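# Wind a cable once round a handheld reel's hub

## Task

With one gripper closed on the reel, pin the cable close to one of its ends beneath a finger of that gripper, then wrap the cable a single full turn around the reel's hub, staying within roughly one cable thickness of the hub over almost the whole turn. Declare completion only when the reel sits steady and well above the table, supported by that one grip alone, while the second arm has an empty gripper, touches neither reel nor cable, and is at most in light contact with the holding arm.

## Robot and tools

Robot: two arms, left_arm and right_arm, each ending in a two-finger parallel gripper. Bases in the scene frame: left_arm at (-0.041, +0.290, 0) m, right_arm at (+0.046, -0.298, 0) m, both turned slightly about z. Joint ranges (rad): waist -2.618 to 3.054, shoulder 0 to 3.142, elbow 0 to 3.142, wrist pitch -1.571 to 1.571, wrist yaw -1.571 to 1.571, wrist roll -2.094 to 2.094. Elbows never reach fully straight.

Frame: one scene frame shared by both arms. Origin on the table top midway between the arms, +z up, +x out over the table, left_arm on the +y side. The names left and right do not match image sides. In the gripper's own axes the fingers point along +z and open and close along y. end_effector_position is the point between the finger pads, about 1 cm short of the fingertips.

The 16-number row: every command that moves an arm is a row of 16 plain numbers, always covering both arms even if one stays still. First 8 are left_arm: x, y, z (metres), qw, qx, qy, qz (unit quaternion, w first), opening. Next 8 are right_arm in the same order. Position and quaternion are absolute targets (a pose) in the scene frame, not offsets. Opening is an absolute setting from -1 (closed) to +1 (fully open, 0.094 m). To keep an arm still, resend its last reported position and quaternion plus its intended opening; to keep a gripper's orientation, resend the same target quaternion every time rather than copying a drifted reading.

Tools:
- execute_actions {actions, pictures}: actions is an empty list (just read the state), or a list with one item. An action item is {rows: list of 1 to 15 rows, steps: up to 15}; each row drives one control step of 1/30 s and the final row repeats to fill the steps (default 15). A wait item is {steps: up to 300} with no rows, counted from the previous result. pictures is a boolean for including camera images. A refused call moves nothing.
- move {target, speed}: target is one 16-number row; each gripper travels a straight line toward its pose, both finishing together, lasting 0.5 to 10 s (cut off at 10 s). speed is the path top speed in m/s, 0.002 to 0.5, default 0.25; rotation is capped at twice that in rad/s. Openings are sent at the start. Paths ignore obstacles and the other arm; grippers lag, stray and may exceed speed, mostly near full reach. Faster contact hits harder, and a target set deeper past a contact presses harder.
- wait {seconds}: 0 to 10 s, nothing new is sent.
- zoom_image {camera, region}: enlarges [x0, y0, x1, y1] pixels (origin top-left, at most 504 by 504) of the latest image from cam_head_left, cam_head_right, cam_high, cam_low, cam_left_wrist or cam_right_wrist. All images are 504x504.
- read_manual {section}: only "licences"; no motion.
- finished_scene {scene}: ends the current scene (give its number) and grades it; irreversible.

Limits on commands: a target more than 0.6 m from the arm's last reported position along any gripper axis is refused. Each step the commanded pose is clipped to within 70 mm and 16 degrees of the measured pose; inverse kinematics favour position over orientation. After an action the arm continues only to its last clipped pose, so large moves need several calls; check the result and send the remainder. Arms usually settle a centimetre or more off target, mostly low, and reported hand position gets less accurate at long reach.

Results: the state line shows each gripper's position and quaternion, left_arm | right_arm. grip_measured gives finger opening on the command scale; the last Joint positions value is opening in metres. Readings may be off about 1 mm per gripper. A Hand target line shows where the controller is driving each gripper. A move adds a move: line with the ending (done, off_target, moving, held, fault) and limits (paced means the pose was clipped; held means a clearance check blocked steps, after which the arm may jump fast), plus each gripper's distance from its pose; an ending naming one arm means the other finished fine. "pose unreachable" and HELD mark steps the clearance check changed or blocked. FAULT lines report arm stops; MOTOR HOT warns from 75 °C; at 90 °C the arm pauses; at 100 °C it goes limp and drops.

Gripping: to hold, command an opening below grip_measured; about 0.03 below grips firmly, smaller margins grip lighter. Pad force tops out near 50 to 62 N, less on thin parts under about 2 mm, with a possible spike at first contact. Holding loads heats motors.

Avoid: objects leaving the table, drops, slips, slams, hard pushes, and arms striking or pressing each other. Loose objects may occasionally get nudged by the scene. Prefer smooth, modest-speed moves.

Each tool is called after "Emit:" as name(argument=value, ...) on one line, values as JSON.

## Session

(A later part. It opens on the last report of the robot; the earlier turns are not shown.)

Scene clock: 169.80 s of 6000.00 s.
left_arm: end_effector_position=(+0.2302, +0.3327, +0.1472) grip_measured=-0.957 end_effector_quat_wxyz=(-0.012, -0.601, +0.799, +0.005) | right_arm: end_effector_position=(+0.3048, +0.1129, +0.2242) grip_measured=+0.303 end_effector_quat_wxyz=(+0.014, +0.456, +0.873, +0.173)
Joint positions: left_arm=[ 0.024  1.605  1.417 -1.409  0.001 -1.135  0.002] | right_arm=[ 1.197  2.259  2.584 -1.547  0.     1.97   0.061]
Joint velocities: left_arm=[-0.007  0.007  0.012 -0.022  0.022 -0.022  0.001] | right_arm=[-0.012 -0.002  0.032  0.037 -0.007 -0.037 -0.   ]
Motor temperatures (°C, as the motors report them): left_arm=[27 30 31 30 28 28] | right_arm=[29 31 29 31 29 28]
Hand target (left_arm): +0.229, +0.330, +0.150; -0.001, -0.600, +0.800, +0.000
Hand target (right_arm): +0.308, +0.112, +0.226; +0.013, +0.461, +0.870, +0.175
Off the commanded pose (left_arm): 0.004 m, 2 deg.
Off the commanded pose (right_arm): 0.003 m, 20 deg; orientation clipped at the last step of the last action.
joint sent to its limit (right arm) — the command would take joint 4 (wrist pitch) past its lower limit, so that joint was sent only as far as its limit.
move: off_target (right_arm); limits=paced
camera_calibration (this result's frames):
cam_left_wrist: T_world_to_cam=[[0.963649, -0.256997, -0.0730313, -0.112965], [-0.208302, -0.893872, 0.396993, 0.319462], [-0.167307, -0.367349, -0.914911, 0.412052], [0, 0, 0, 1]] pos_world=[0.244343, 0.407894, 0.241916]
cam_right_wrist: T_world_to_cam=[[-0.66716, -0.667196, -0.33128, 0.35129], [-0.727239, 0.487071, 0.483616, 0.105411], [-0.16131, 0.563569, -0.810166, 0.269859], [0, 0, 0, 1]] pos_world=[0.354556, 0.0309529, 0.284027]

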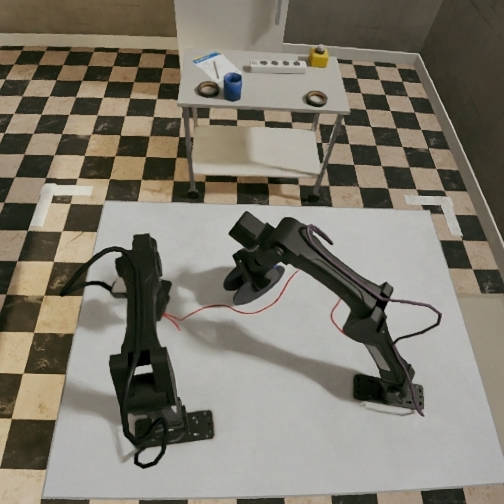

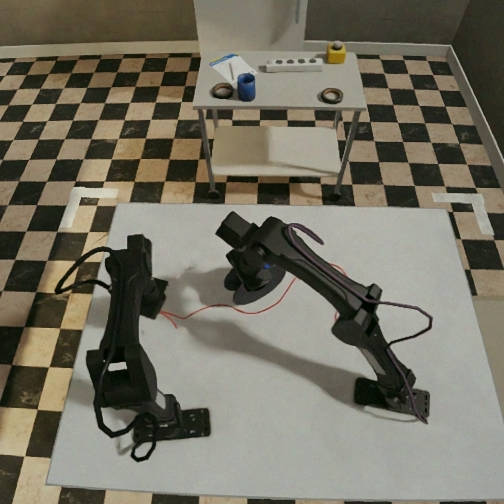

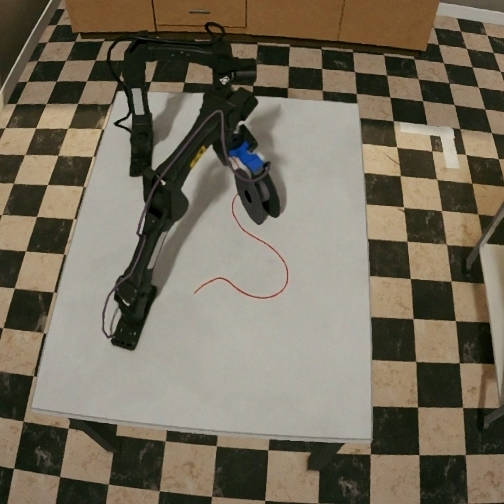

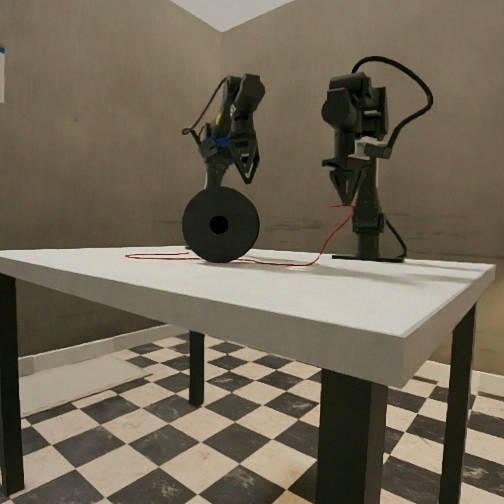

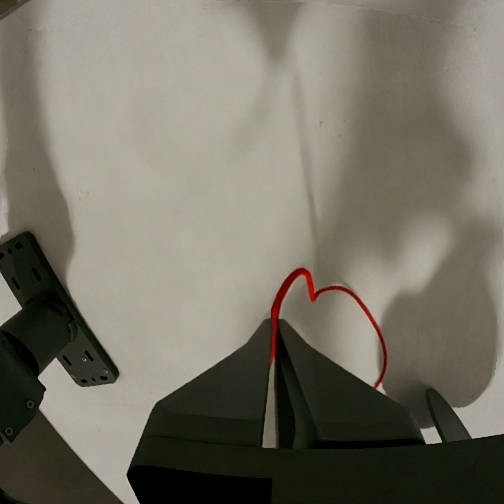

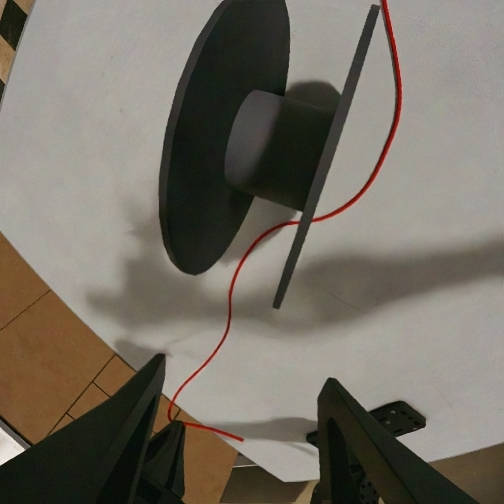

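Emit:
move(target=[0.23,0.33,0.15,0,-0.6,0.8,0,-1,0.345,0.055,0.21,0,0.47,0.883,0,0.3], speed=0.1)

Scene clock: 176.57 s of 6000.00 s.
left_arm: end_effector_position=(+0.2310, +0.3328, +0.1472) grip_measured=-0.957 end_effector_quat_wxyz=(-0.011, -0.602, +0.799, +0.005) | right_arm: end_effector_position=(+0.3463, +0.0629, +0.2067) grip_measured=+0.303 end_effector_quat_wxyz=(+0.022, +0.468, +0.874, +0.133)
Joint positions: left_arm=[ 0.024  1.605  1.417 -1.406  0.001 -1.137  0.002] | right_arm=[ 1.06   2.223  2.469 -1.547 -0.012  1.856  0.061]
Joint velocities: left_arm=[ 0.002  0.017 -0.017 -0.066  0.007  0.037  0.   ] | right_arm=[-0.012  0.012  0.007 -0.066 -0.051 -0.066 -0.001]
Motor temperatures (°C, as the motors report them): left_arm=[27 31 31 30 28 28] | right_arm=[29 32 29 30 29 28]
Hand target (left_arm): +0.230, +0.330, +0.150; -0.000, -0.600, +0.800, +0.000
Hand target (right_arm): +0.345, +0.055, +0.209; +0.025, +0.466, +0.875, +0.126
Off the commanded pose (left_arm): 0.004 m, 1 deg.
Off the commanded pose (right_arm): 0.009 m, 15 deg.
joint sent to its limit (right arm) — the command would take joint 4 (wrist pitch) past its lower limit, so that joint was sent only as far as its limit.
move: off_target (right_arm)
camera_calibration (this result's frames):
cam_left_wrist: T_world_to_cam=[[0.964352, -0.255122, -0.0702654, -0.114853], [-0.207788, -0.894472, 0.395908, 0.319971], [-0.163855, -0.367195, -0.915598, 0.411454], [0, 0, 0, 1]] pos_world=[0.244664, 0.407988, 0.241977]
cam_right_wrist: T_world_to_cam=[[-0.691865, -0.673454, -0.26035, 0.33407], [-0.701313, 0.541058, 0.464129, 0.160134], [-0.171705, 0.503702, -0.846642, 0.305494], [0, 0, 0, 1]] pos_world=[0.39589, -0.0155384, 0.271296]

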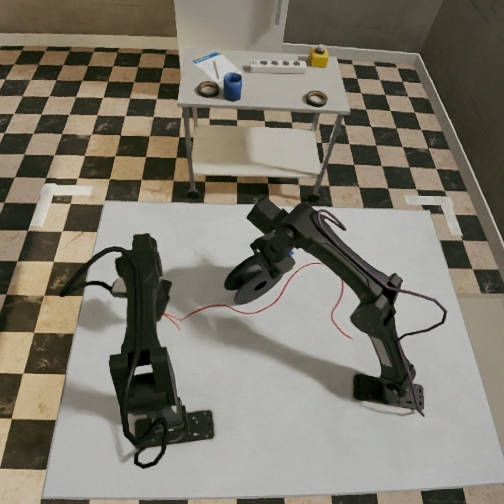

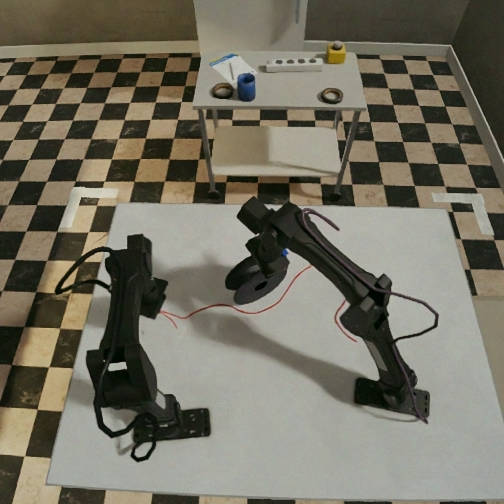

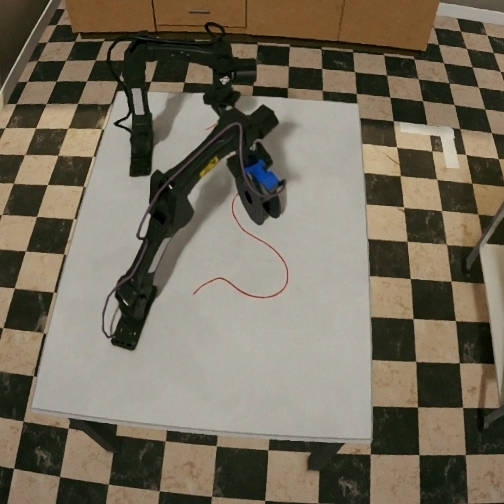

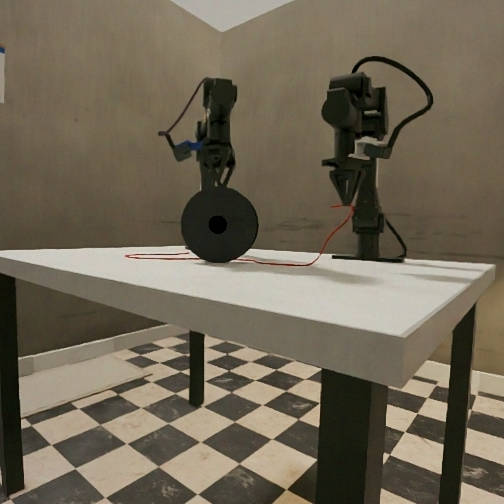

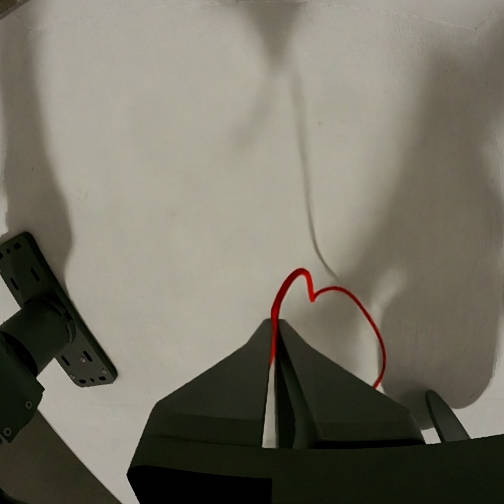

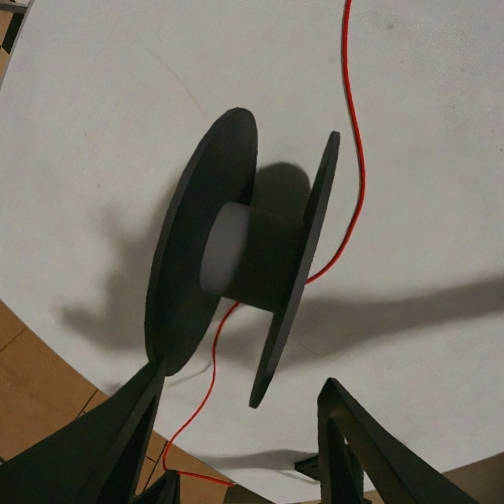

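Emit:
move(target=[0.23,0.33,0.15,0,-0.6,0.8,0,-1,0.35,0.042,0.165,0,0.46,0.888,0,0], speed=0.05)

Scene clock: 188.33 s of 6000.00 s.
left_arm: end_effector_position=(+0.2311, +0.3328, +0.1472) grip_measured=-0.957 end_effector_quat_wxyz=(-0.010, -0.602, +0.799, +0.005) | right_arm: end_effector_position=(+0.3495, +0.0497, +0.1740) grip_measured=+0.003 end_effector_quat_wxyz=(+0.015, +0.458, +0.885, +0.083)
Joint positions: left_arm=[ 0.024  1.605  1.417 -1.405  0.001 -1.137  0.002] | right_arm=[ 1.036  2.25   2.395 -1.547 -0.012  1.803  0.047]
Joint velocities: left_arm=[ 0.022 -0.007  0.017  0.022  0.022 -0.007 -0.   ] | right_arm=[ 0.002  0.012 -0.012  0.081  0.037  0.007  0.   ]
Motor temperatures (°C, as the motors report them): left_arm=[27 31 31 30 28 28] | right_arm=[29 33 29 30 29 28]
Hand target (left_arm): +0.230, +0.330, +0.150; -0.000, -0.600, +0.800, -0.000
Hand target (right_arm): +0.350, +0.042, +0.164; +0.014, +0.459, +0.886, +0.063
Off the commanded pose (left_arm): 0.004 m, 1 deg.
Off the commanded pose (right_arm): 0.012 m, 10 deg.
joint sent to its limit (right arm) — the command would take joint 4 (wrist pitch) past its lower limit, so that joint was sent only as far as its limit.
After step 180, 2.70 s passed at rest.
move: off_target (right_arm)
camera_calibration (this result's frames):
cam_left_wrist: T_world_to_cam=[[0.964379, -0.255118, -0.0699168, -0.114998], [-0.207938, -0.894495, 0.395777, 0.320066], [-0.16351, -0.367141, -0.915681, 0.411388], [0, 0, 0, 1]] pos_world=[0.244722, 0.407997, 0.241985]
cam_right_wrist: T_world_to_cam=[[-0.684622, -0.710196, -0.164054, 0.301346], [-0.690581, 0.559977, 0.457738, 0.181104], [-0.233217, 0.42667, -0.873821, 0.315005], [0, 0, 0, 1]] pos_world=[0.40484, -0.0218026, 0.241797]

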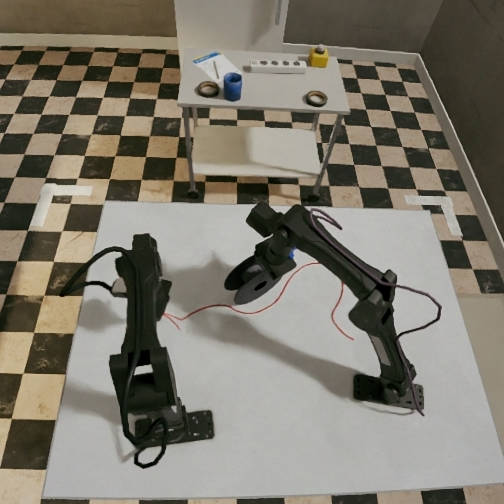

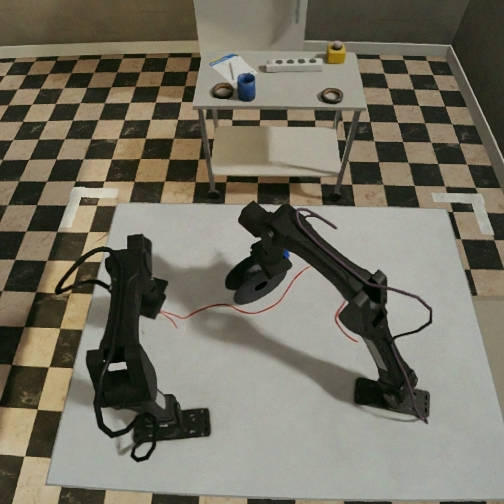

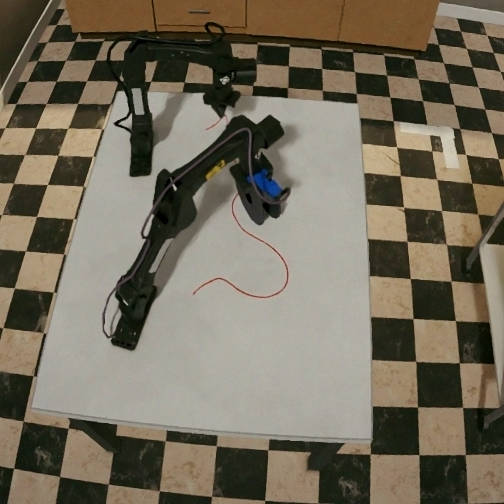

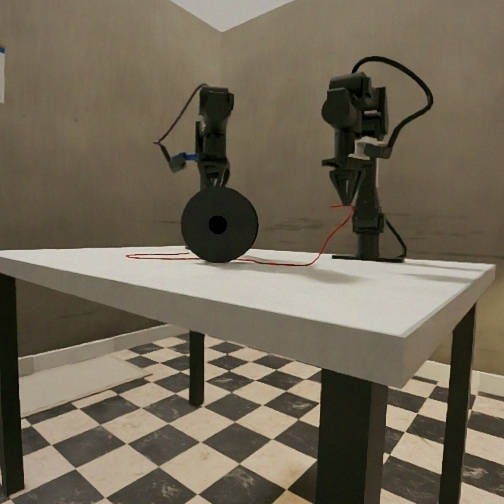

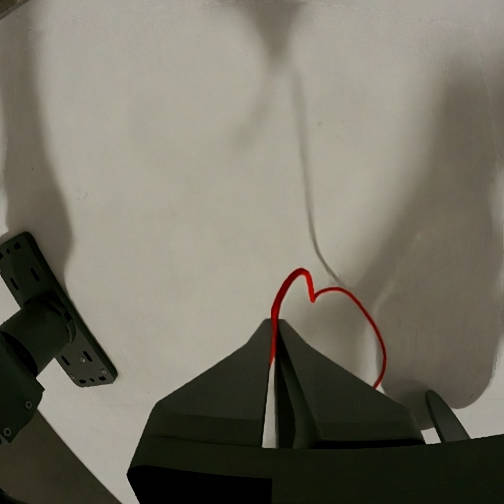

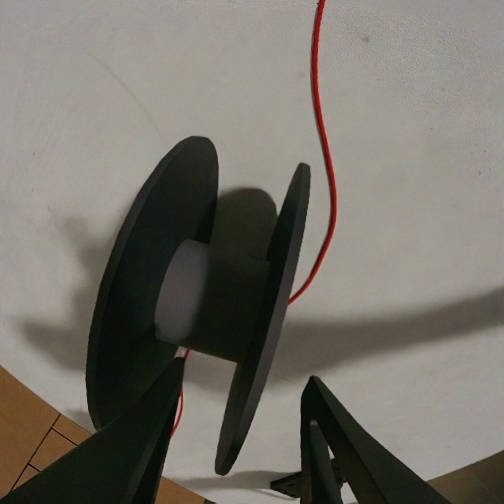

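Emit:
move(target=[0.3,0.22,0.135,0,-0.55,0.835,0,-1,0.352,0.042,0.135,0,0.46,0.888,0,0], speed=0.06)

Emit:
zoom_image(camera="cam_head_left", region=[170, 220, 310, 340])

Scene clock: 197.93 s of 6000.00 s.
left_arm: end_effector_position=(+0.2883, +0.2221, +0.1292) grip_measured=-0.957 end_effector_quat_wxyz=(-0.013, -0.550, +0.835, +0.010) | right_arm: end_effector_position=(+0.3512, +0.0516, +0.1459) grip_measured=+0.003 end_effector_quat_wxyz=(+0.007, +0.457, +0.888, +0.053)
Joint positions: left_arm=[-0.335  1.847  1.626 -1.383  0.003 -1.369  0.002] | right_arm=[ 1.036  2.313  2.395 -1.547 -0.012  1.799  0.047]
Joint velocities: left_arm=[ 0.002 -0.002 -0.002  0.007 -0.051 -0.007 -0.   ] | right_arm=[-0.017  0.002 -0.012 -0.066  0.007 -0.022 -0.001]
Motor temperatures (°C, as the motors report them): left_arm=[27 32 31 30 28 28] | right_arm=[29 33 29 30 29 28]
Hand target (left_arm): +0.297, +0.218, +0.134; -0.001, -0.550, +0.835, +0.001
Hand target (right_arm): +0.352, +0.042, +0.135; +0.006, +0.460, +0.888, +0.029
Off the commanded pose (left_arm): 0.013 m, 2 deg.
Off the commanded pose (right_arm): 0.015 m, 6 deg.
joint sent to its limit (right arm) — the command would take joint 4 (wrist pitch) past its lower limit, so that joint was sent only as far as its limit.
After step 180, 1.07 s passed at rest.
move: off_target (left_arm, right_arm)
camera_calibration (this result's frames):
cam_left_wrist: T_world_to_cam=[[0.923666, -0.374491, -0.0812292, -0.159951], [-0.315386, -0.863333, 0.393938, 0.264337], [-0.217654, -0.338249, -0.915541, 0.372849], [0, 0, 0, 1]] pos_world=[0.312262, 0.294427, 0.224233]
cam_right_wrist: T_world_to_cam=[[-0.687432, -0.719132, -0.101421, 0.291624], [-0.673704, 0.579294, 0.458848, 0.186949], [-0.271219, 0.383755, -0.882707, 0.306935], [0, 0, 0, 1]] pos_world=[0.409667, -0.0163703, 0.214729]

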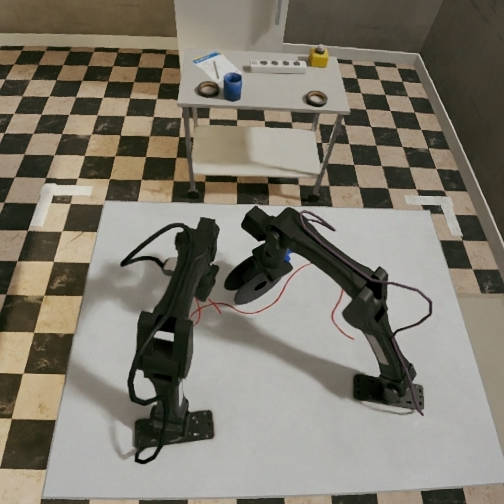

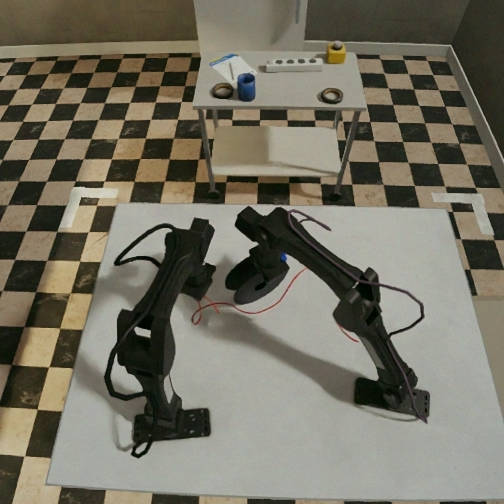

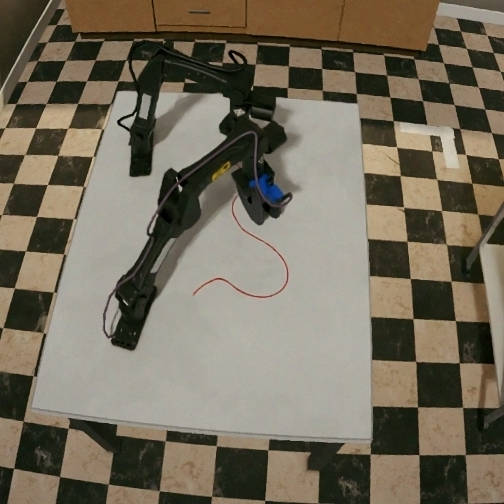

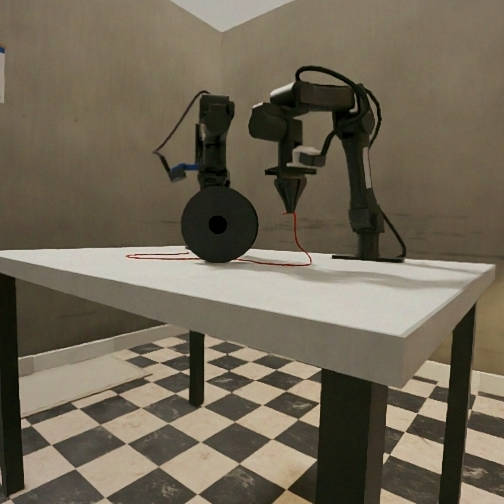

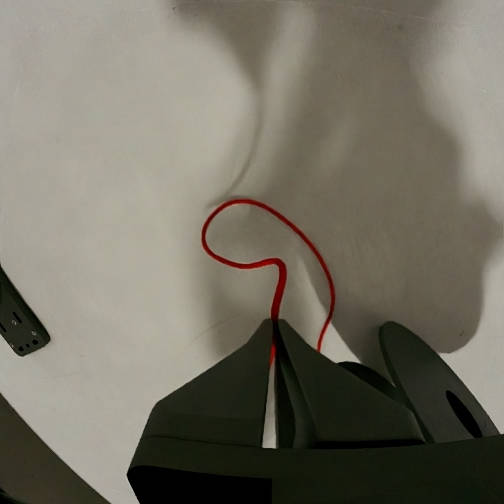

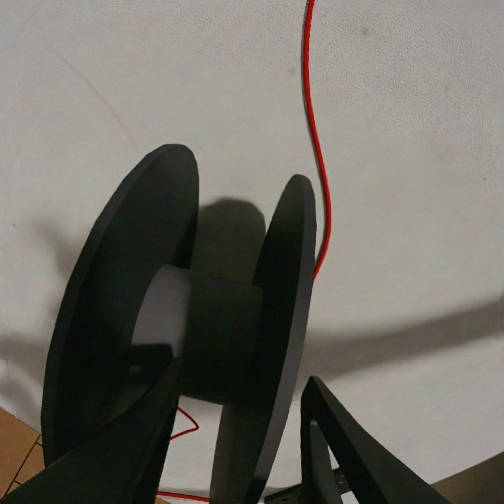

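Region (170, 220, 310, 340) of cam_head_left's 504x504 image, scaled by 3.600, with more detail than that image has; it fills the top 432 rows of this view, and the rest is white.

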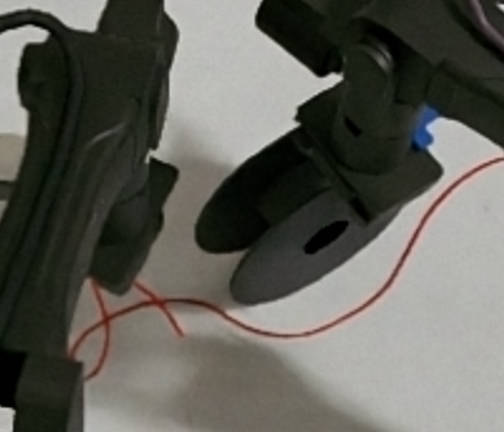

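Emit:
execute_actions(actions=[{"rows":[[0.28,0.24,0.135,0,-0.65,0.76,0,-1,0.346,0.04,0.135,0,0.46,0.888,0,-1]]}], pictures=false)

Emit:
move(target=[0.3,0.25,0.135,0,-0.79,0.613,0,-1,0.37,0.0,0.15,0,0.574,0.819,0,-1], speed=0.08)

Emit:
move(target=[0.35,0.2,0.135,0,-0.79,0.613,0,-1,0.37,0.0,0.137,0,0.574,0.819,0,-1], speed=0.06)

Emit:
zoom_image(camera="cam_head_left", region=[170, 220, 310, 340])

Scene clock: 213.20 s of 6000.00 s.
left_arm: end_effector_position=(+0.2821, +0.2380, +0.1316) grip_measured=-0.957 end_effector_quat_wxyz=(-0.009, -0.644, +0.765, +0.005) | right_arm: end_effector_position=(+0.3467, +0.0467, +0.1390) grip_measured=-0.944 end_effector_quat_wxyz=(+0.003, +0.457, +0.888, +0.036)
Joint positions: left_arm=[-0.288  1.799  1.575 -1.366  0.008 -1.557  0.002] | right_arm=[ 1.036  2.312  2.367 -1.554 -0.013  1.799  0.003]
Joint velocities: left_arm=[ 0.002 -0.007  0.007  0.007  0.037 -0.11  -0.   ] | right_arm=[ 0.002 -0.002  0.002 -0.007 -0.007  0.051 -0.001]
Motor temperatures (°C, as the motors report them): left_arm=[27 32 31 30 28 28] | right_arm=[29 34 29 29 29 28]
Hand target (left_arm): +0.280, +0.240, +0.135; -0.000, -0.650, +0.760, -0.000
Hand target (right_arm): +0.346, +0.040, +0.134; +0.005, +0.460, +0.888, +0.023
Off the commanded pose (left_arm): 0.005 m, 1 deg.
Off the commanded pose (right_arm): 0.008 m, 4 deg.
joint sent to its limit (right arm) — the command would take joint 4 (wrist pitch) past its lower limit, so that joint was sent only as far as its limit.
Steps of this call (steps 1 to 180: nothing new was sent; then 8.77 s passed at rest; steps 181 to 195: all 15 steps of this action). Readings (end_effector_position):
181: left_arm (+0.2882, +0.2229, +0.1289) | right_arm (+0.3508, +0.0512, +0.1448)
182: left_arm (+0.2863, +0.2255, +0.1284) | right_arm (+0.3499, +0.0501, +0.1432)
184: left_arm (+0.2822, +0.2331, +0.1286) | right_arm (+0.3483, +0.0480, +0.1396)
188: left_arm (+0.2813, +0.2381, +0.1312) | right_arm (+0.3467, +0.0467, +0.1390)
195: the state above

Scene clock: 216.40 s of 6000.00 s.
left_arm: end_effector_position=(+0.2930, +0.2460, +0.1304) grip_measured=-0.957 end_effector_quat_wxyz=(+0.007, +0.784, -0.620, -0.004) | right_arm: end_effector_position=(+0.3687, +0.0072, +0.1411) grip_measured=-0.944 end_effector_quat_wxyz=(-0.002, +0.567, +0.823, +0.026)
Joint positions: left_arm=[-0.26   1.832  1.612 -1.366  0.008 -1.933  0.002] | right_arm=[ 0.939  2.265  2.297 -1.553 -0.015  1.956  0.003]
Joint velocities: left_arm=[-0.002  0.007 -0.007  0.037 -0.022  0.022 -0.   ] | right_arm=[ 0.007 -0.002  0.007 -0.022  0.037 -0.066  0.   ]
Motor temperatures (°C, as the motors report them): left_arm=[27 32 31 30 28 28] | right_arm=[29 34 29 29 29 28]
Hand target (left_arm): +0.300, +0.250, +0.135; -0.000, +0.790, -0.613, +0.001
Hand target (right_arm): +0.370, -0.000, +0.149; +0.007, +0.574, +0.818, +0.028
Off the commanded pose (left_arm): 0.009 m, 1 deg.
Off the commanded pose (right_arm): 0.012 m, 3 deg.
joint sent to its limit (right arm) — the command would take joint 4 (wrist pitch) past its lower limit, so that joint was sent only as far as its limit.
move: off_target (right_arm)
camera_calibration (this result's frames):
cam_left_wrist: T_world_to_cam=[[0.965723, 0.250997, -0.0661851, -0.32342], [0.256673, -0.885331, 0.387695, 0.124599], [0.0387145, -0.391394, -0.919409, 0.321445], [0, 0, 0, 1]] pos_world=[0.267909, 0.3173, 0.225827]
cam_right_wrist: T_world_to_cam=[[-0.849733, -0.525586, -0.0413843, 0.321248], [-0.481232, 0.741168, 0.468066, 0.153323], [-0.215336, 0.417646, -0.882724, 0.303609], [0, 0, 0, 1]] pos_world=[0.412137, -0.0715959, 0.209532]

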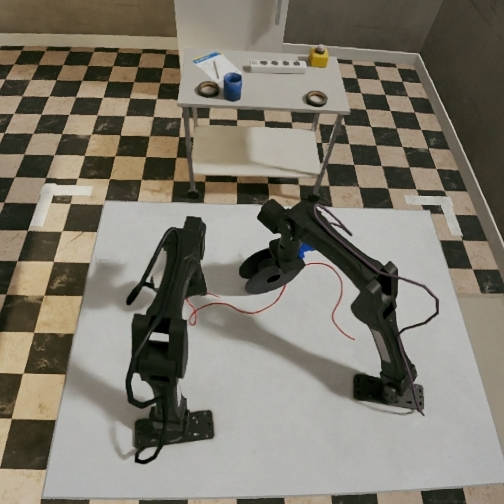

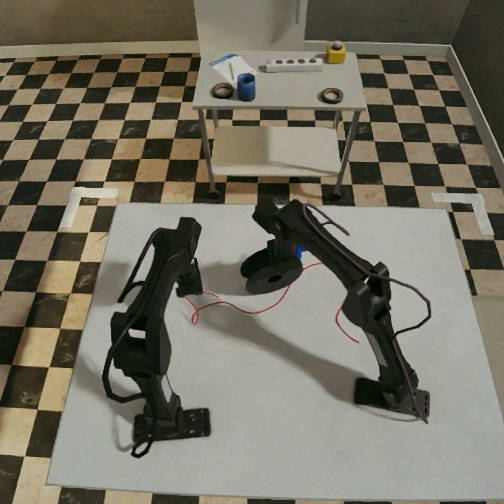

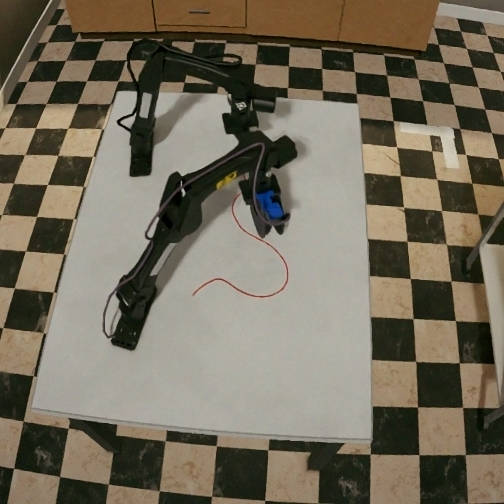

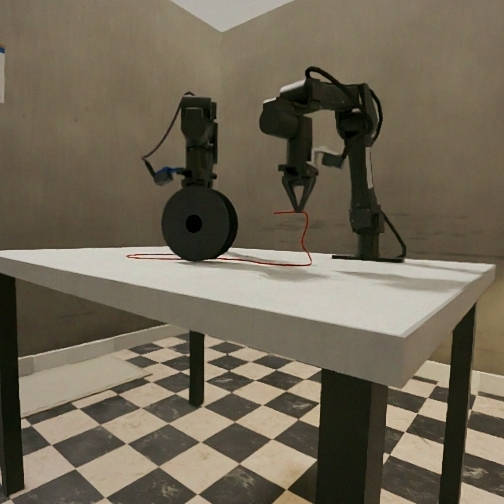

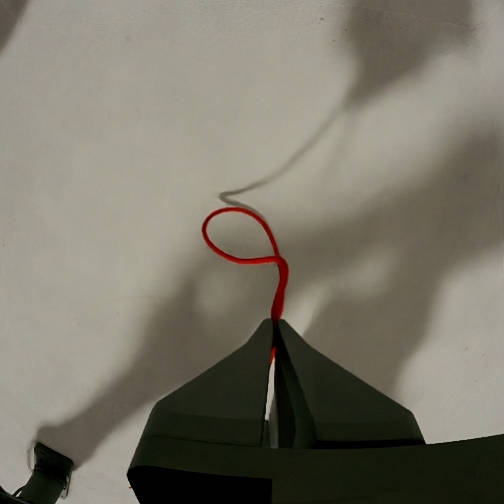

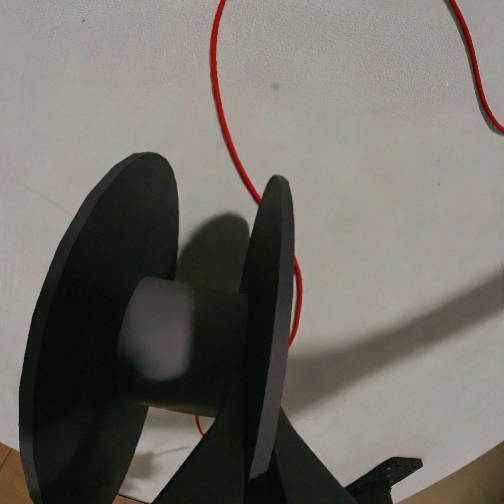

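Scene clock: 218.07 s of 6000.00 s.
left_arm: end_effector_position=(+0.3472, +0.2012, +0.1295) grip_measured=-0.957 end_effector_quat_wxyz=(+0.004, +0.790, -0.612, +0.000) | right_arm: end_effector_position=(+0.3687, +0.0072, +0.1411) grip_measured=-0.944 end_effector_quat_wxyz=(-0.002, +0.567, +0.823, +0.026)
Joint positions: left_arm=[-0.354  2.077  1.95  -1.446  0.008 -2.047  0.002] | right_arm=[ 0.939  2.265  2.297 -1.553 -0.015  1.957  0.003]
Joint velocities: left_arm=[ 0.002 -0.002  0.007  0.007  0.007 -0.022  0.   ] | right_arm=[-0.007 -0.017  0.017 -0.007 -0.022 -0.037 -0.001]
Motor temperatures (°C, as the motors report them): left_arm=[27 32 31 30 28 28] | right_arm=[29 34 29 29 29 28]
Hand target (left_arm): +0.349, +0.199, +0.134; +0.000, +0.790, -0.613, -0.000
Hand target (right_arm): +0.370, -0.000, +0.137; +0.002, +0.574, +0.819, +0.013
Off the commanded pose (left_arm): 0.006 m, 0 deg.
Off the commanded pose (right_arm): 0.008 m, 3 deg.
joint sent to its limit (right arm) — the command would take joint 4 (wrist pitch) past its lower limit, so that joint was sent only as far as its limit.
move: off_target (right_arm)
camera_calibration (this result's frames):
cam_left_wrist: T_world_to_cam=[[0.961245, 0.270042, -0.0555498, -0.368251], [0.269765, -0.879709, 0.391586, 0.0651535], [0.0568768, -0.391395, -0.918463, 0.294553], [0, 0, 0, 1]] pos_world=[0.31965, 0.272046, 0.224567]
cam_right_wrist: T_world_to_cam=[[-0.850135, -0.524938, -0.0413655, 0.321388], [-0.480651, 0.741526, 0.468097, 0.153102], [-0.215048, 0.417828, -0.882709, 0.303499], [0, 0, 0, 1]] pos_world=[0.412079, -0.0716303, 0.209529]

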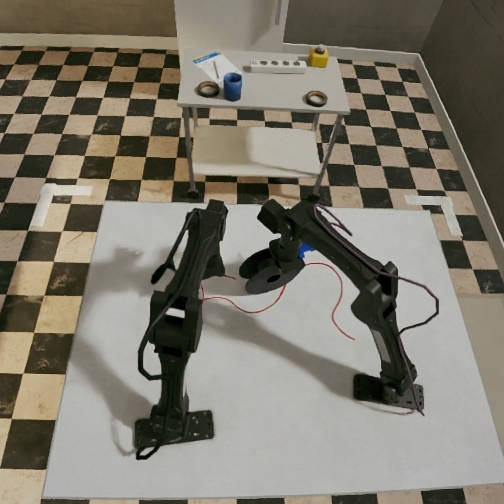

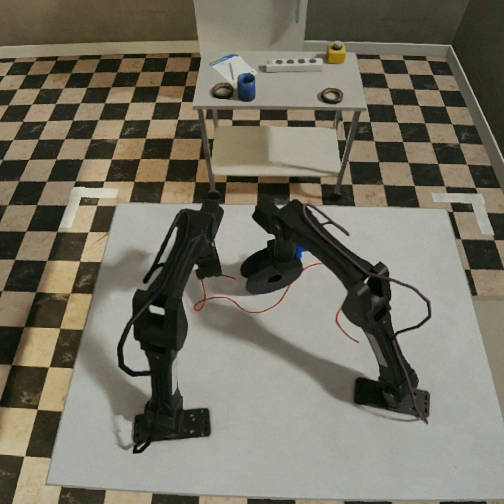

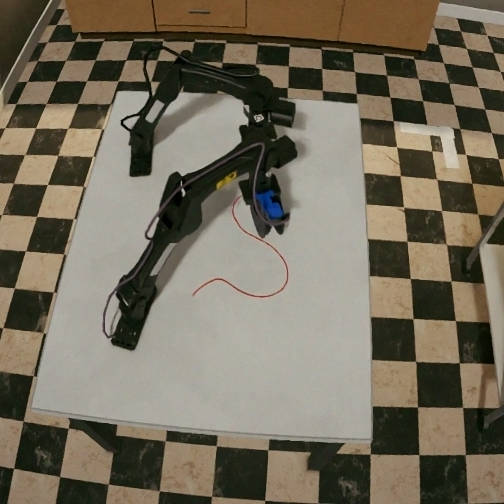

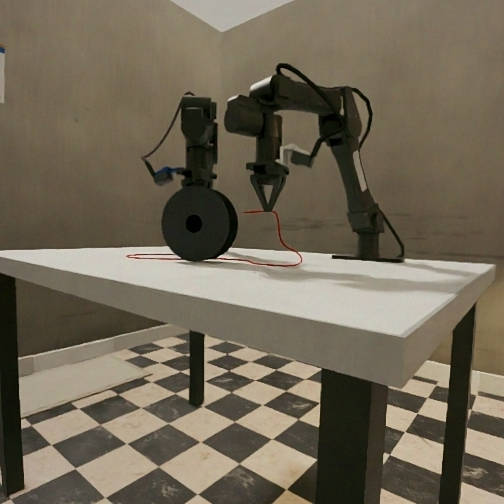

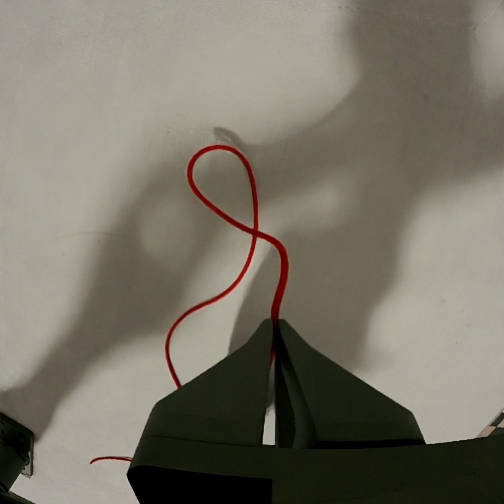

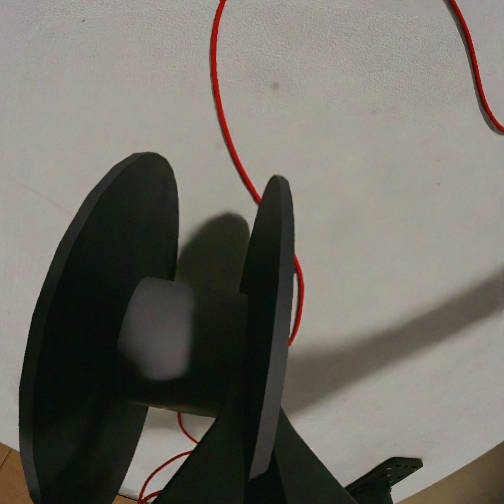

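Region (170, 220, 310, 340) of cam_head_left's 504x504 image, scaled by 3.600, with more detail than that image has; it fills the top 432 rows of this view, and the rest is white.

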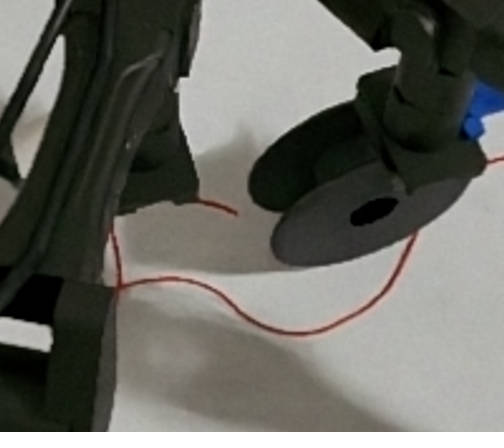

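Emit:
move(target=[0.35,0.17,0.135,-0.107,-0.778,0.604,-0.137,-1,0.38,-0.02,0.135,-0.177,0.56,0.799,0.124,-1], speed=0.05)

Emit:
move(target=[0.362,0.115,0.135,-0.107,-0.778,0.604,-0.137,-1,0.385,-0.018,0.135,-0.177,0.56,0.799,0.124,-0.2], speed=0.05)

Emit:
zoom_image(camera="cam_head_left", region=[190, 200, 330, 320])

Scene clock: 232.60 s of 6000.00 s.
left_arm: end_effector_position=(+0.3508, +0.1671, +0.1282) grip_measured=-0.957 end_effector_quat_wxyz=(+0.110, +0.778, -0.606, +0.124) | right_arm: end_effector_position=(+0.3832, -0.0235, +0.1309) grip_measured=-0.944 end_effector_quat_wxyz=(-0.163, +0.567, +0.799, +0.114)
Joint positions: left_arm=[-0.303  1.983  1.766 -1.233  0.312 -2.011  0.002] | right_arm=[ 0.713  2.13   1.98  -1.345 -0.393  1.773  0.003]
Joint velocities: left_arm=[ 0.002 -0.002 -0.012  0.022  0.022  0.022  0.001] | right_arm=[ 0.012 -0.017 -0.007  0.051 -0.037 -0.007  0.   ]
Motor temperatures (°C, as the motors report them): left_arm=[27 33 31 30 28 28] | right_arm=[29 35 29 29 29 28]
Hand target (left_arm): +0.350, +0.170, +0.136; +0.108, +0.777, -0.605, +0.137
Hand target (right_arm): +0.380, -0.021, +0.134; -0.173, +0.561, +0.800, +0.125
Off the commanded pose (left_arm): 0.007 m, 1 deg.
Off the commanded pose (right_arm): 0.006 m, 2 deg.
After step 180, 4.07 s passed at rest.
move: done
camera_calibration (this result's frames):
cam_left_wrist: T_world_to_cam=[[0.96644, 0.245698, -0.075008, -0.357861], [0.231926, -0.708937, 0.666047, -0.0157151], [0.11047, -0.661091, -0.742129, 0.283463], [0, 0, 0, 1]] pos_world=[0.318181, 0.264179, 0.193991]
cam_right_wrist: T_world_to_cam=[[-0.869128, -0.489939, -0.0676524, 0.328714], [-0.366259, 0.545647, 0.75374, 0.101768], [-0.332372, 0.679875, -0.653681, 0.331626], [0, 0, 0, 1]] pos_world=[0.433191, -0.119944, 0.16231]

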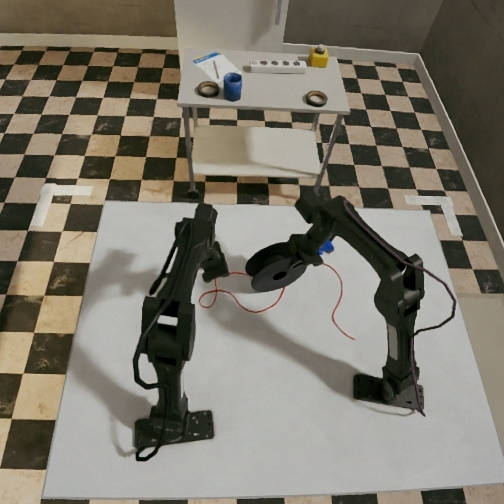

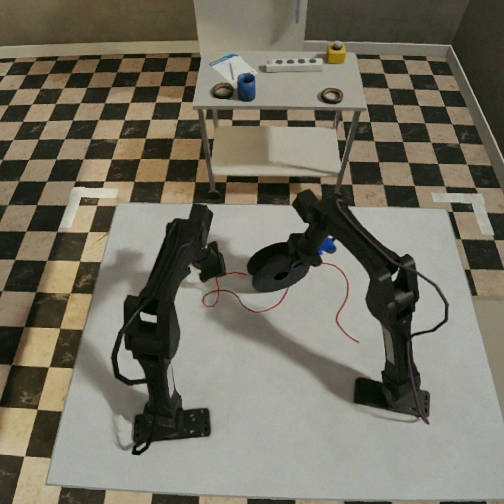

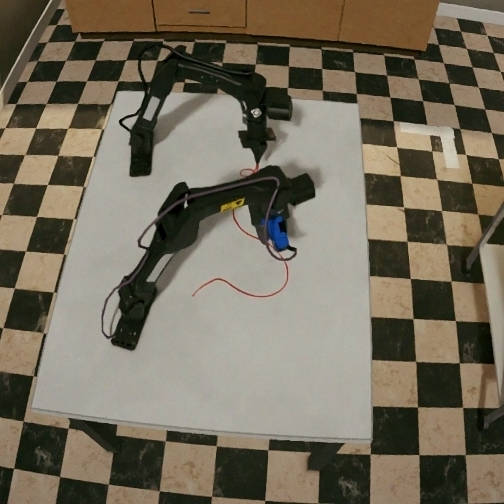

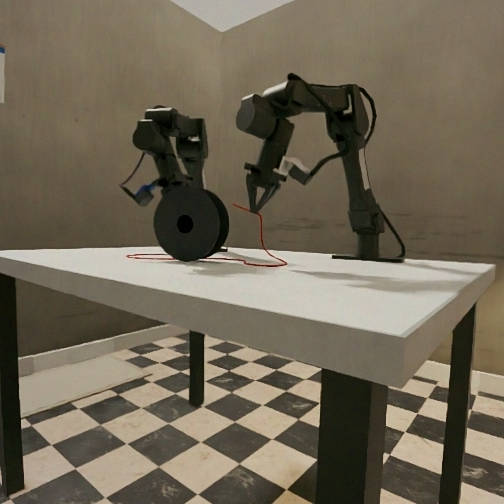

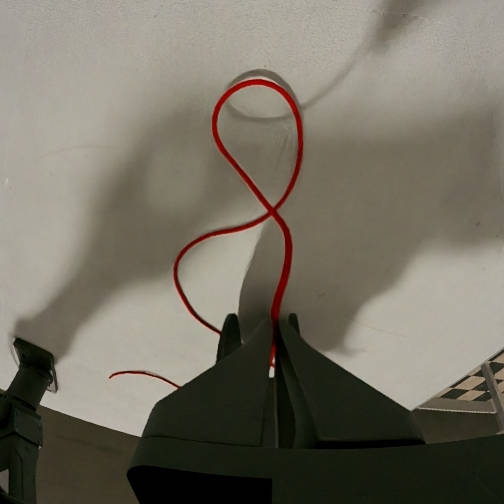

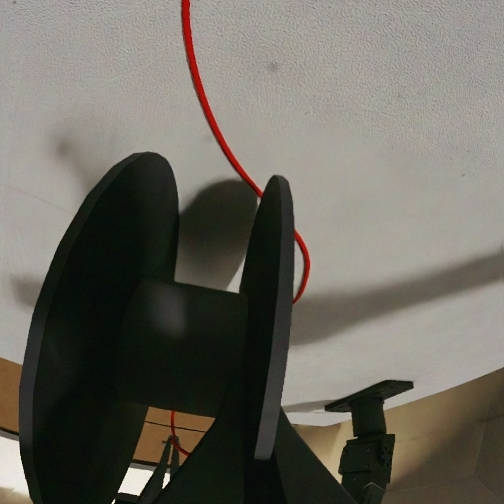

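Scene clock: 233.97 s of 6000.00 s.
left_arm: end_effector_position=(+0.3559, +0.1204, +0.1291) grip_measured=-0.957 end_effector_quat_wxyz=(+0.115, +0.768, -0.617, +0.128) | right_arm: end_effector_position=(+0.3810, -0.0198, +0.1328) grip_measured=-0.203 end_effector_quat_wxyz=(-0.174, +0.563, +0.799, +0.120)
Joint positions: left_arm=[-0.409  2.041  1.848 -1.226  0.311 -2.093  0.002] | right_arm=[ 0.713  2.13   1.98  -1.344 -0.419  1.767  0.037]
Joint velocities: left_arm=[-0.017 -0.007 -0.002 -0.037  0.007  0.037  0.   ] | right_arm=[ 0.007 -0.012 -0.017  0.051 -0.051 -0.007 -0.   ]
Motor temperatures (°C, as the motors report them): left_arm=[27 33 31 30 28 28] | right_arm=[29 35 29 29 29 28]
Hand target (left_arm): +0.361, +0.115, +0.135; +0.113, +0.766, -0.618, +0.137
Hand target (right_arm): +0.385, -0.018, +0.135; -0.177, +0.560, +0.799, +0.125
Off the commanded pose (left_arm): 0.010 m, 2 deg.
Off the commanded pose (right_arm): 0.005 m, 1 deg.
joint sent to its limit (left arm) — the command would take joint 6 (wrist roll) past its lower limit, so that joint was sent only as far as its limit.
move: done
camera_calibration (this result's frames):
cam_left_wrist: T_world_to_cam=[[0.973581, 0.216442, -0.0727482, -0.350525], [0.207843, -0.708074, 0.674857, -0.0432456], [0.0945566, -0.672149, -0.734354, 0.258698], [0, 0, 0, 1]] pos_world=[0.325792, 0.219131, 0.19366]
cam_right_wrist: T_world_to_cam=[[-0.866108, -0.494897, -0.0702365, 0.327835], [-0.362194, 0.524515, 0.770519, 0.0932858], [-0.344487, 0.692792, -0.633535, 0.331754], [0, 0, 0, 1]] pos_world=[0.432013, -0.116522, 0.161325]

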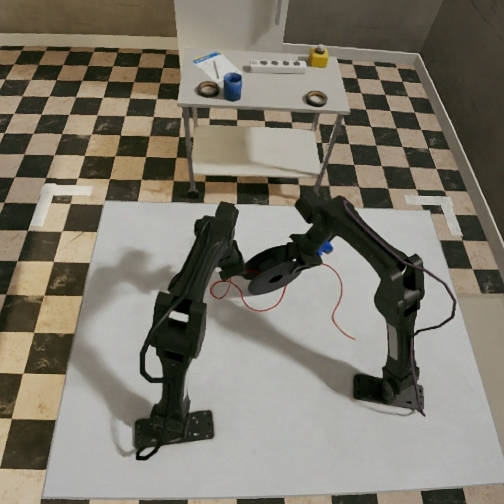

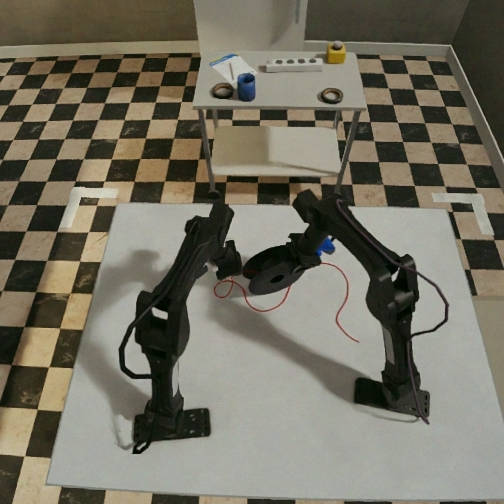

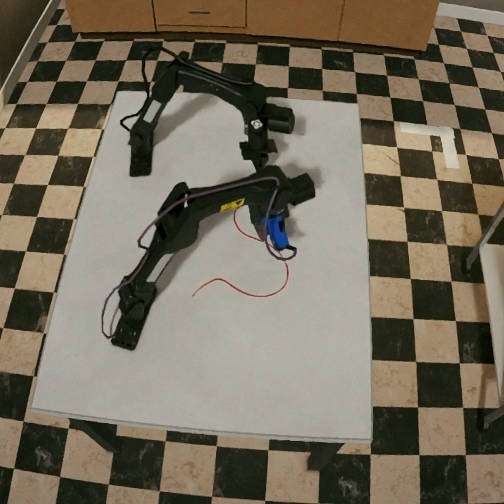

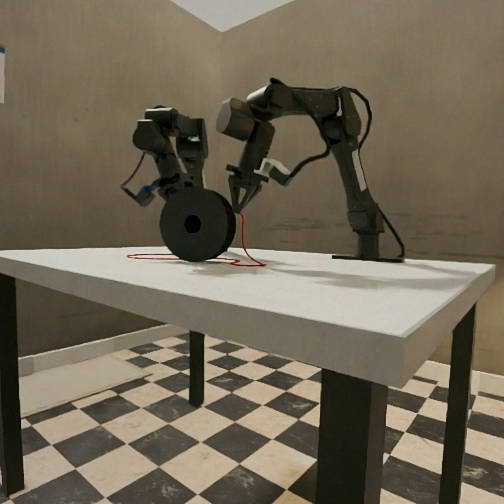

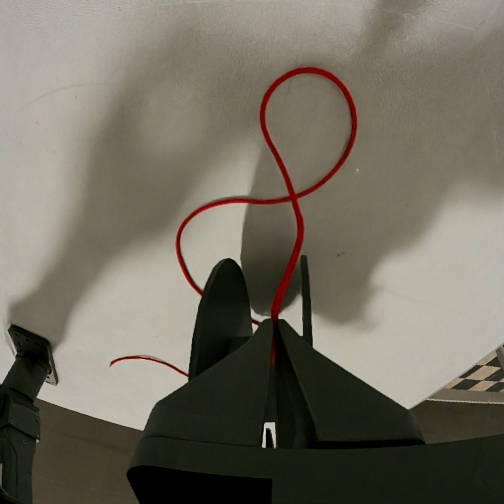

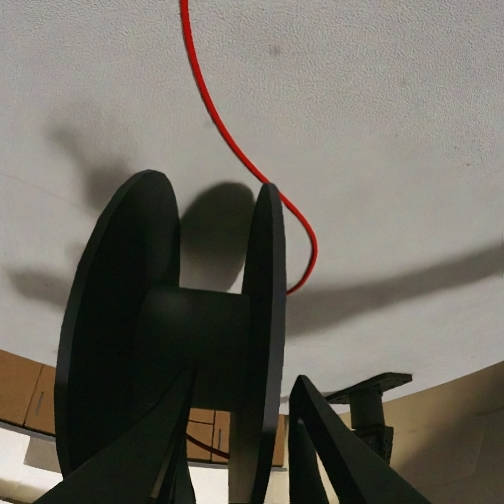

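Region (190, 200, 330, 320) of cam_head_left's 504x504 image, scaled by 3.600, with more detail than that image has; it fills the top 432 rows of this view, and the rest is white.

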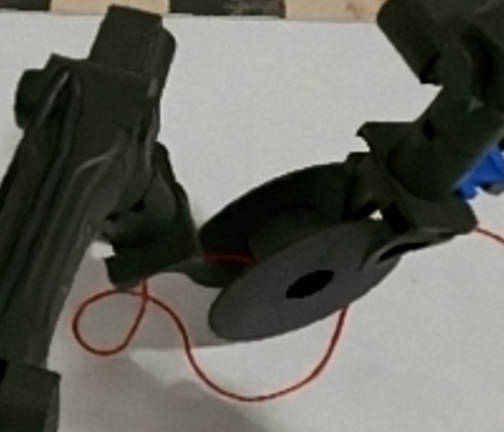

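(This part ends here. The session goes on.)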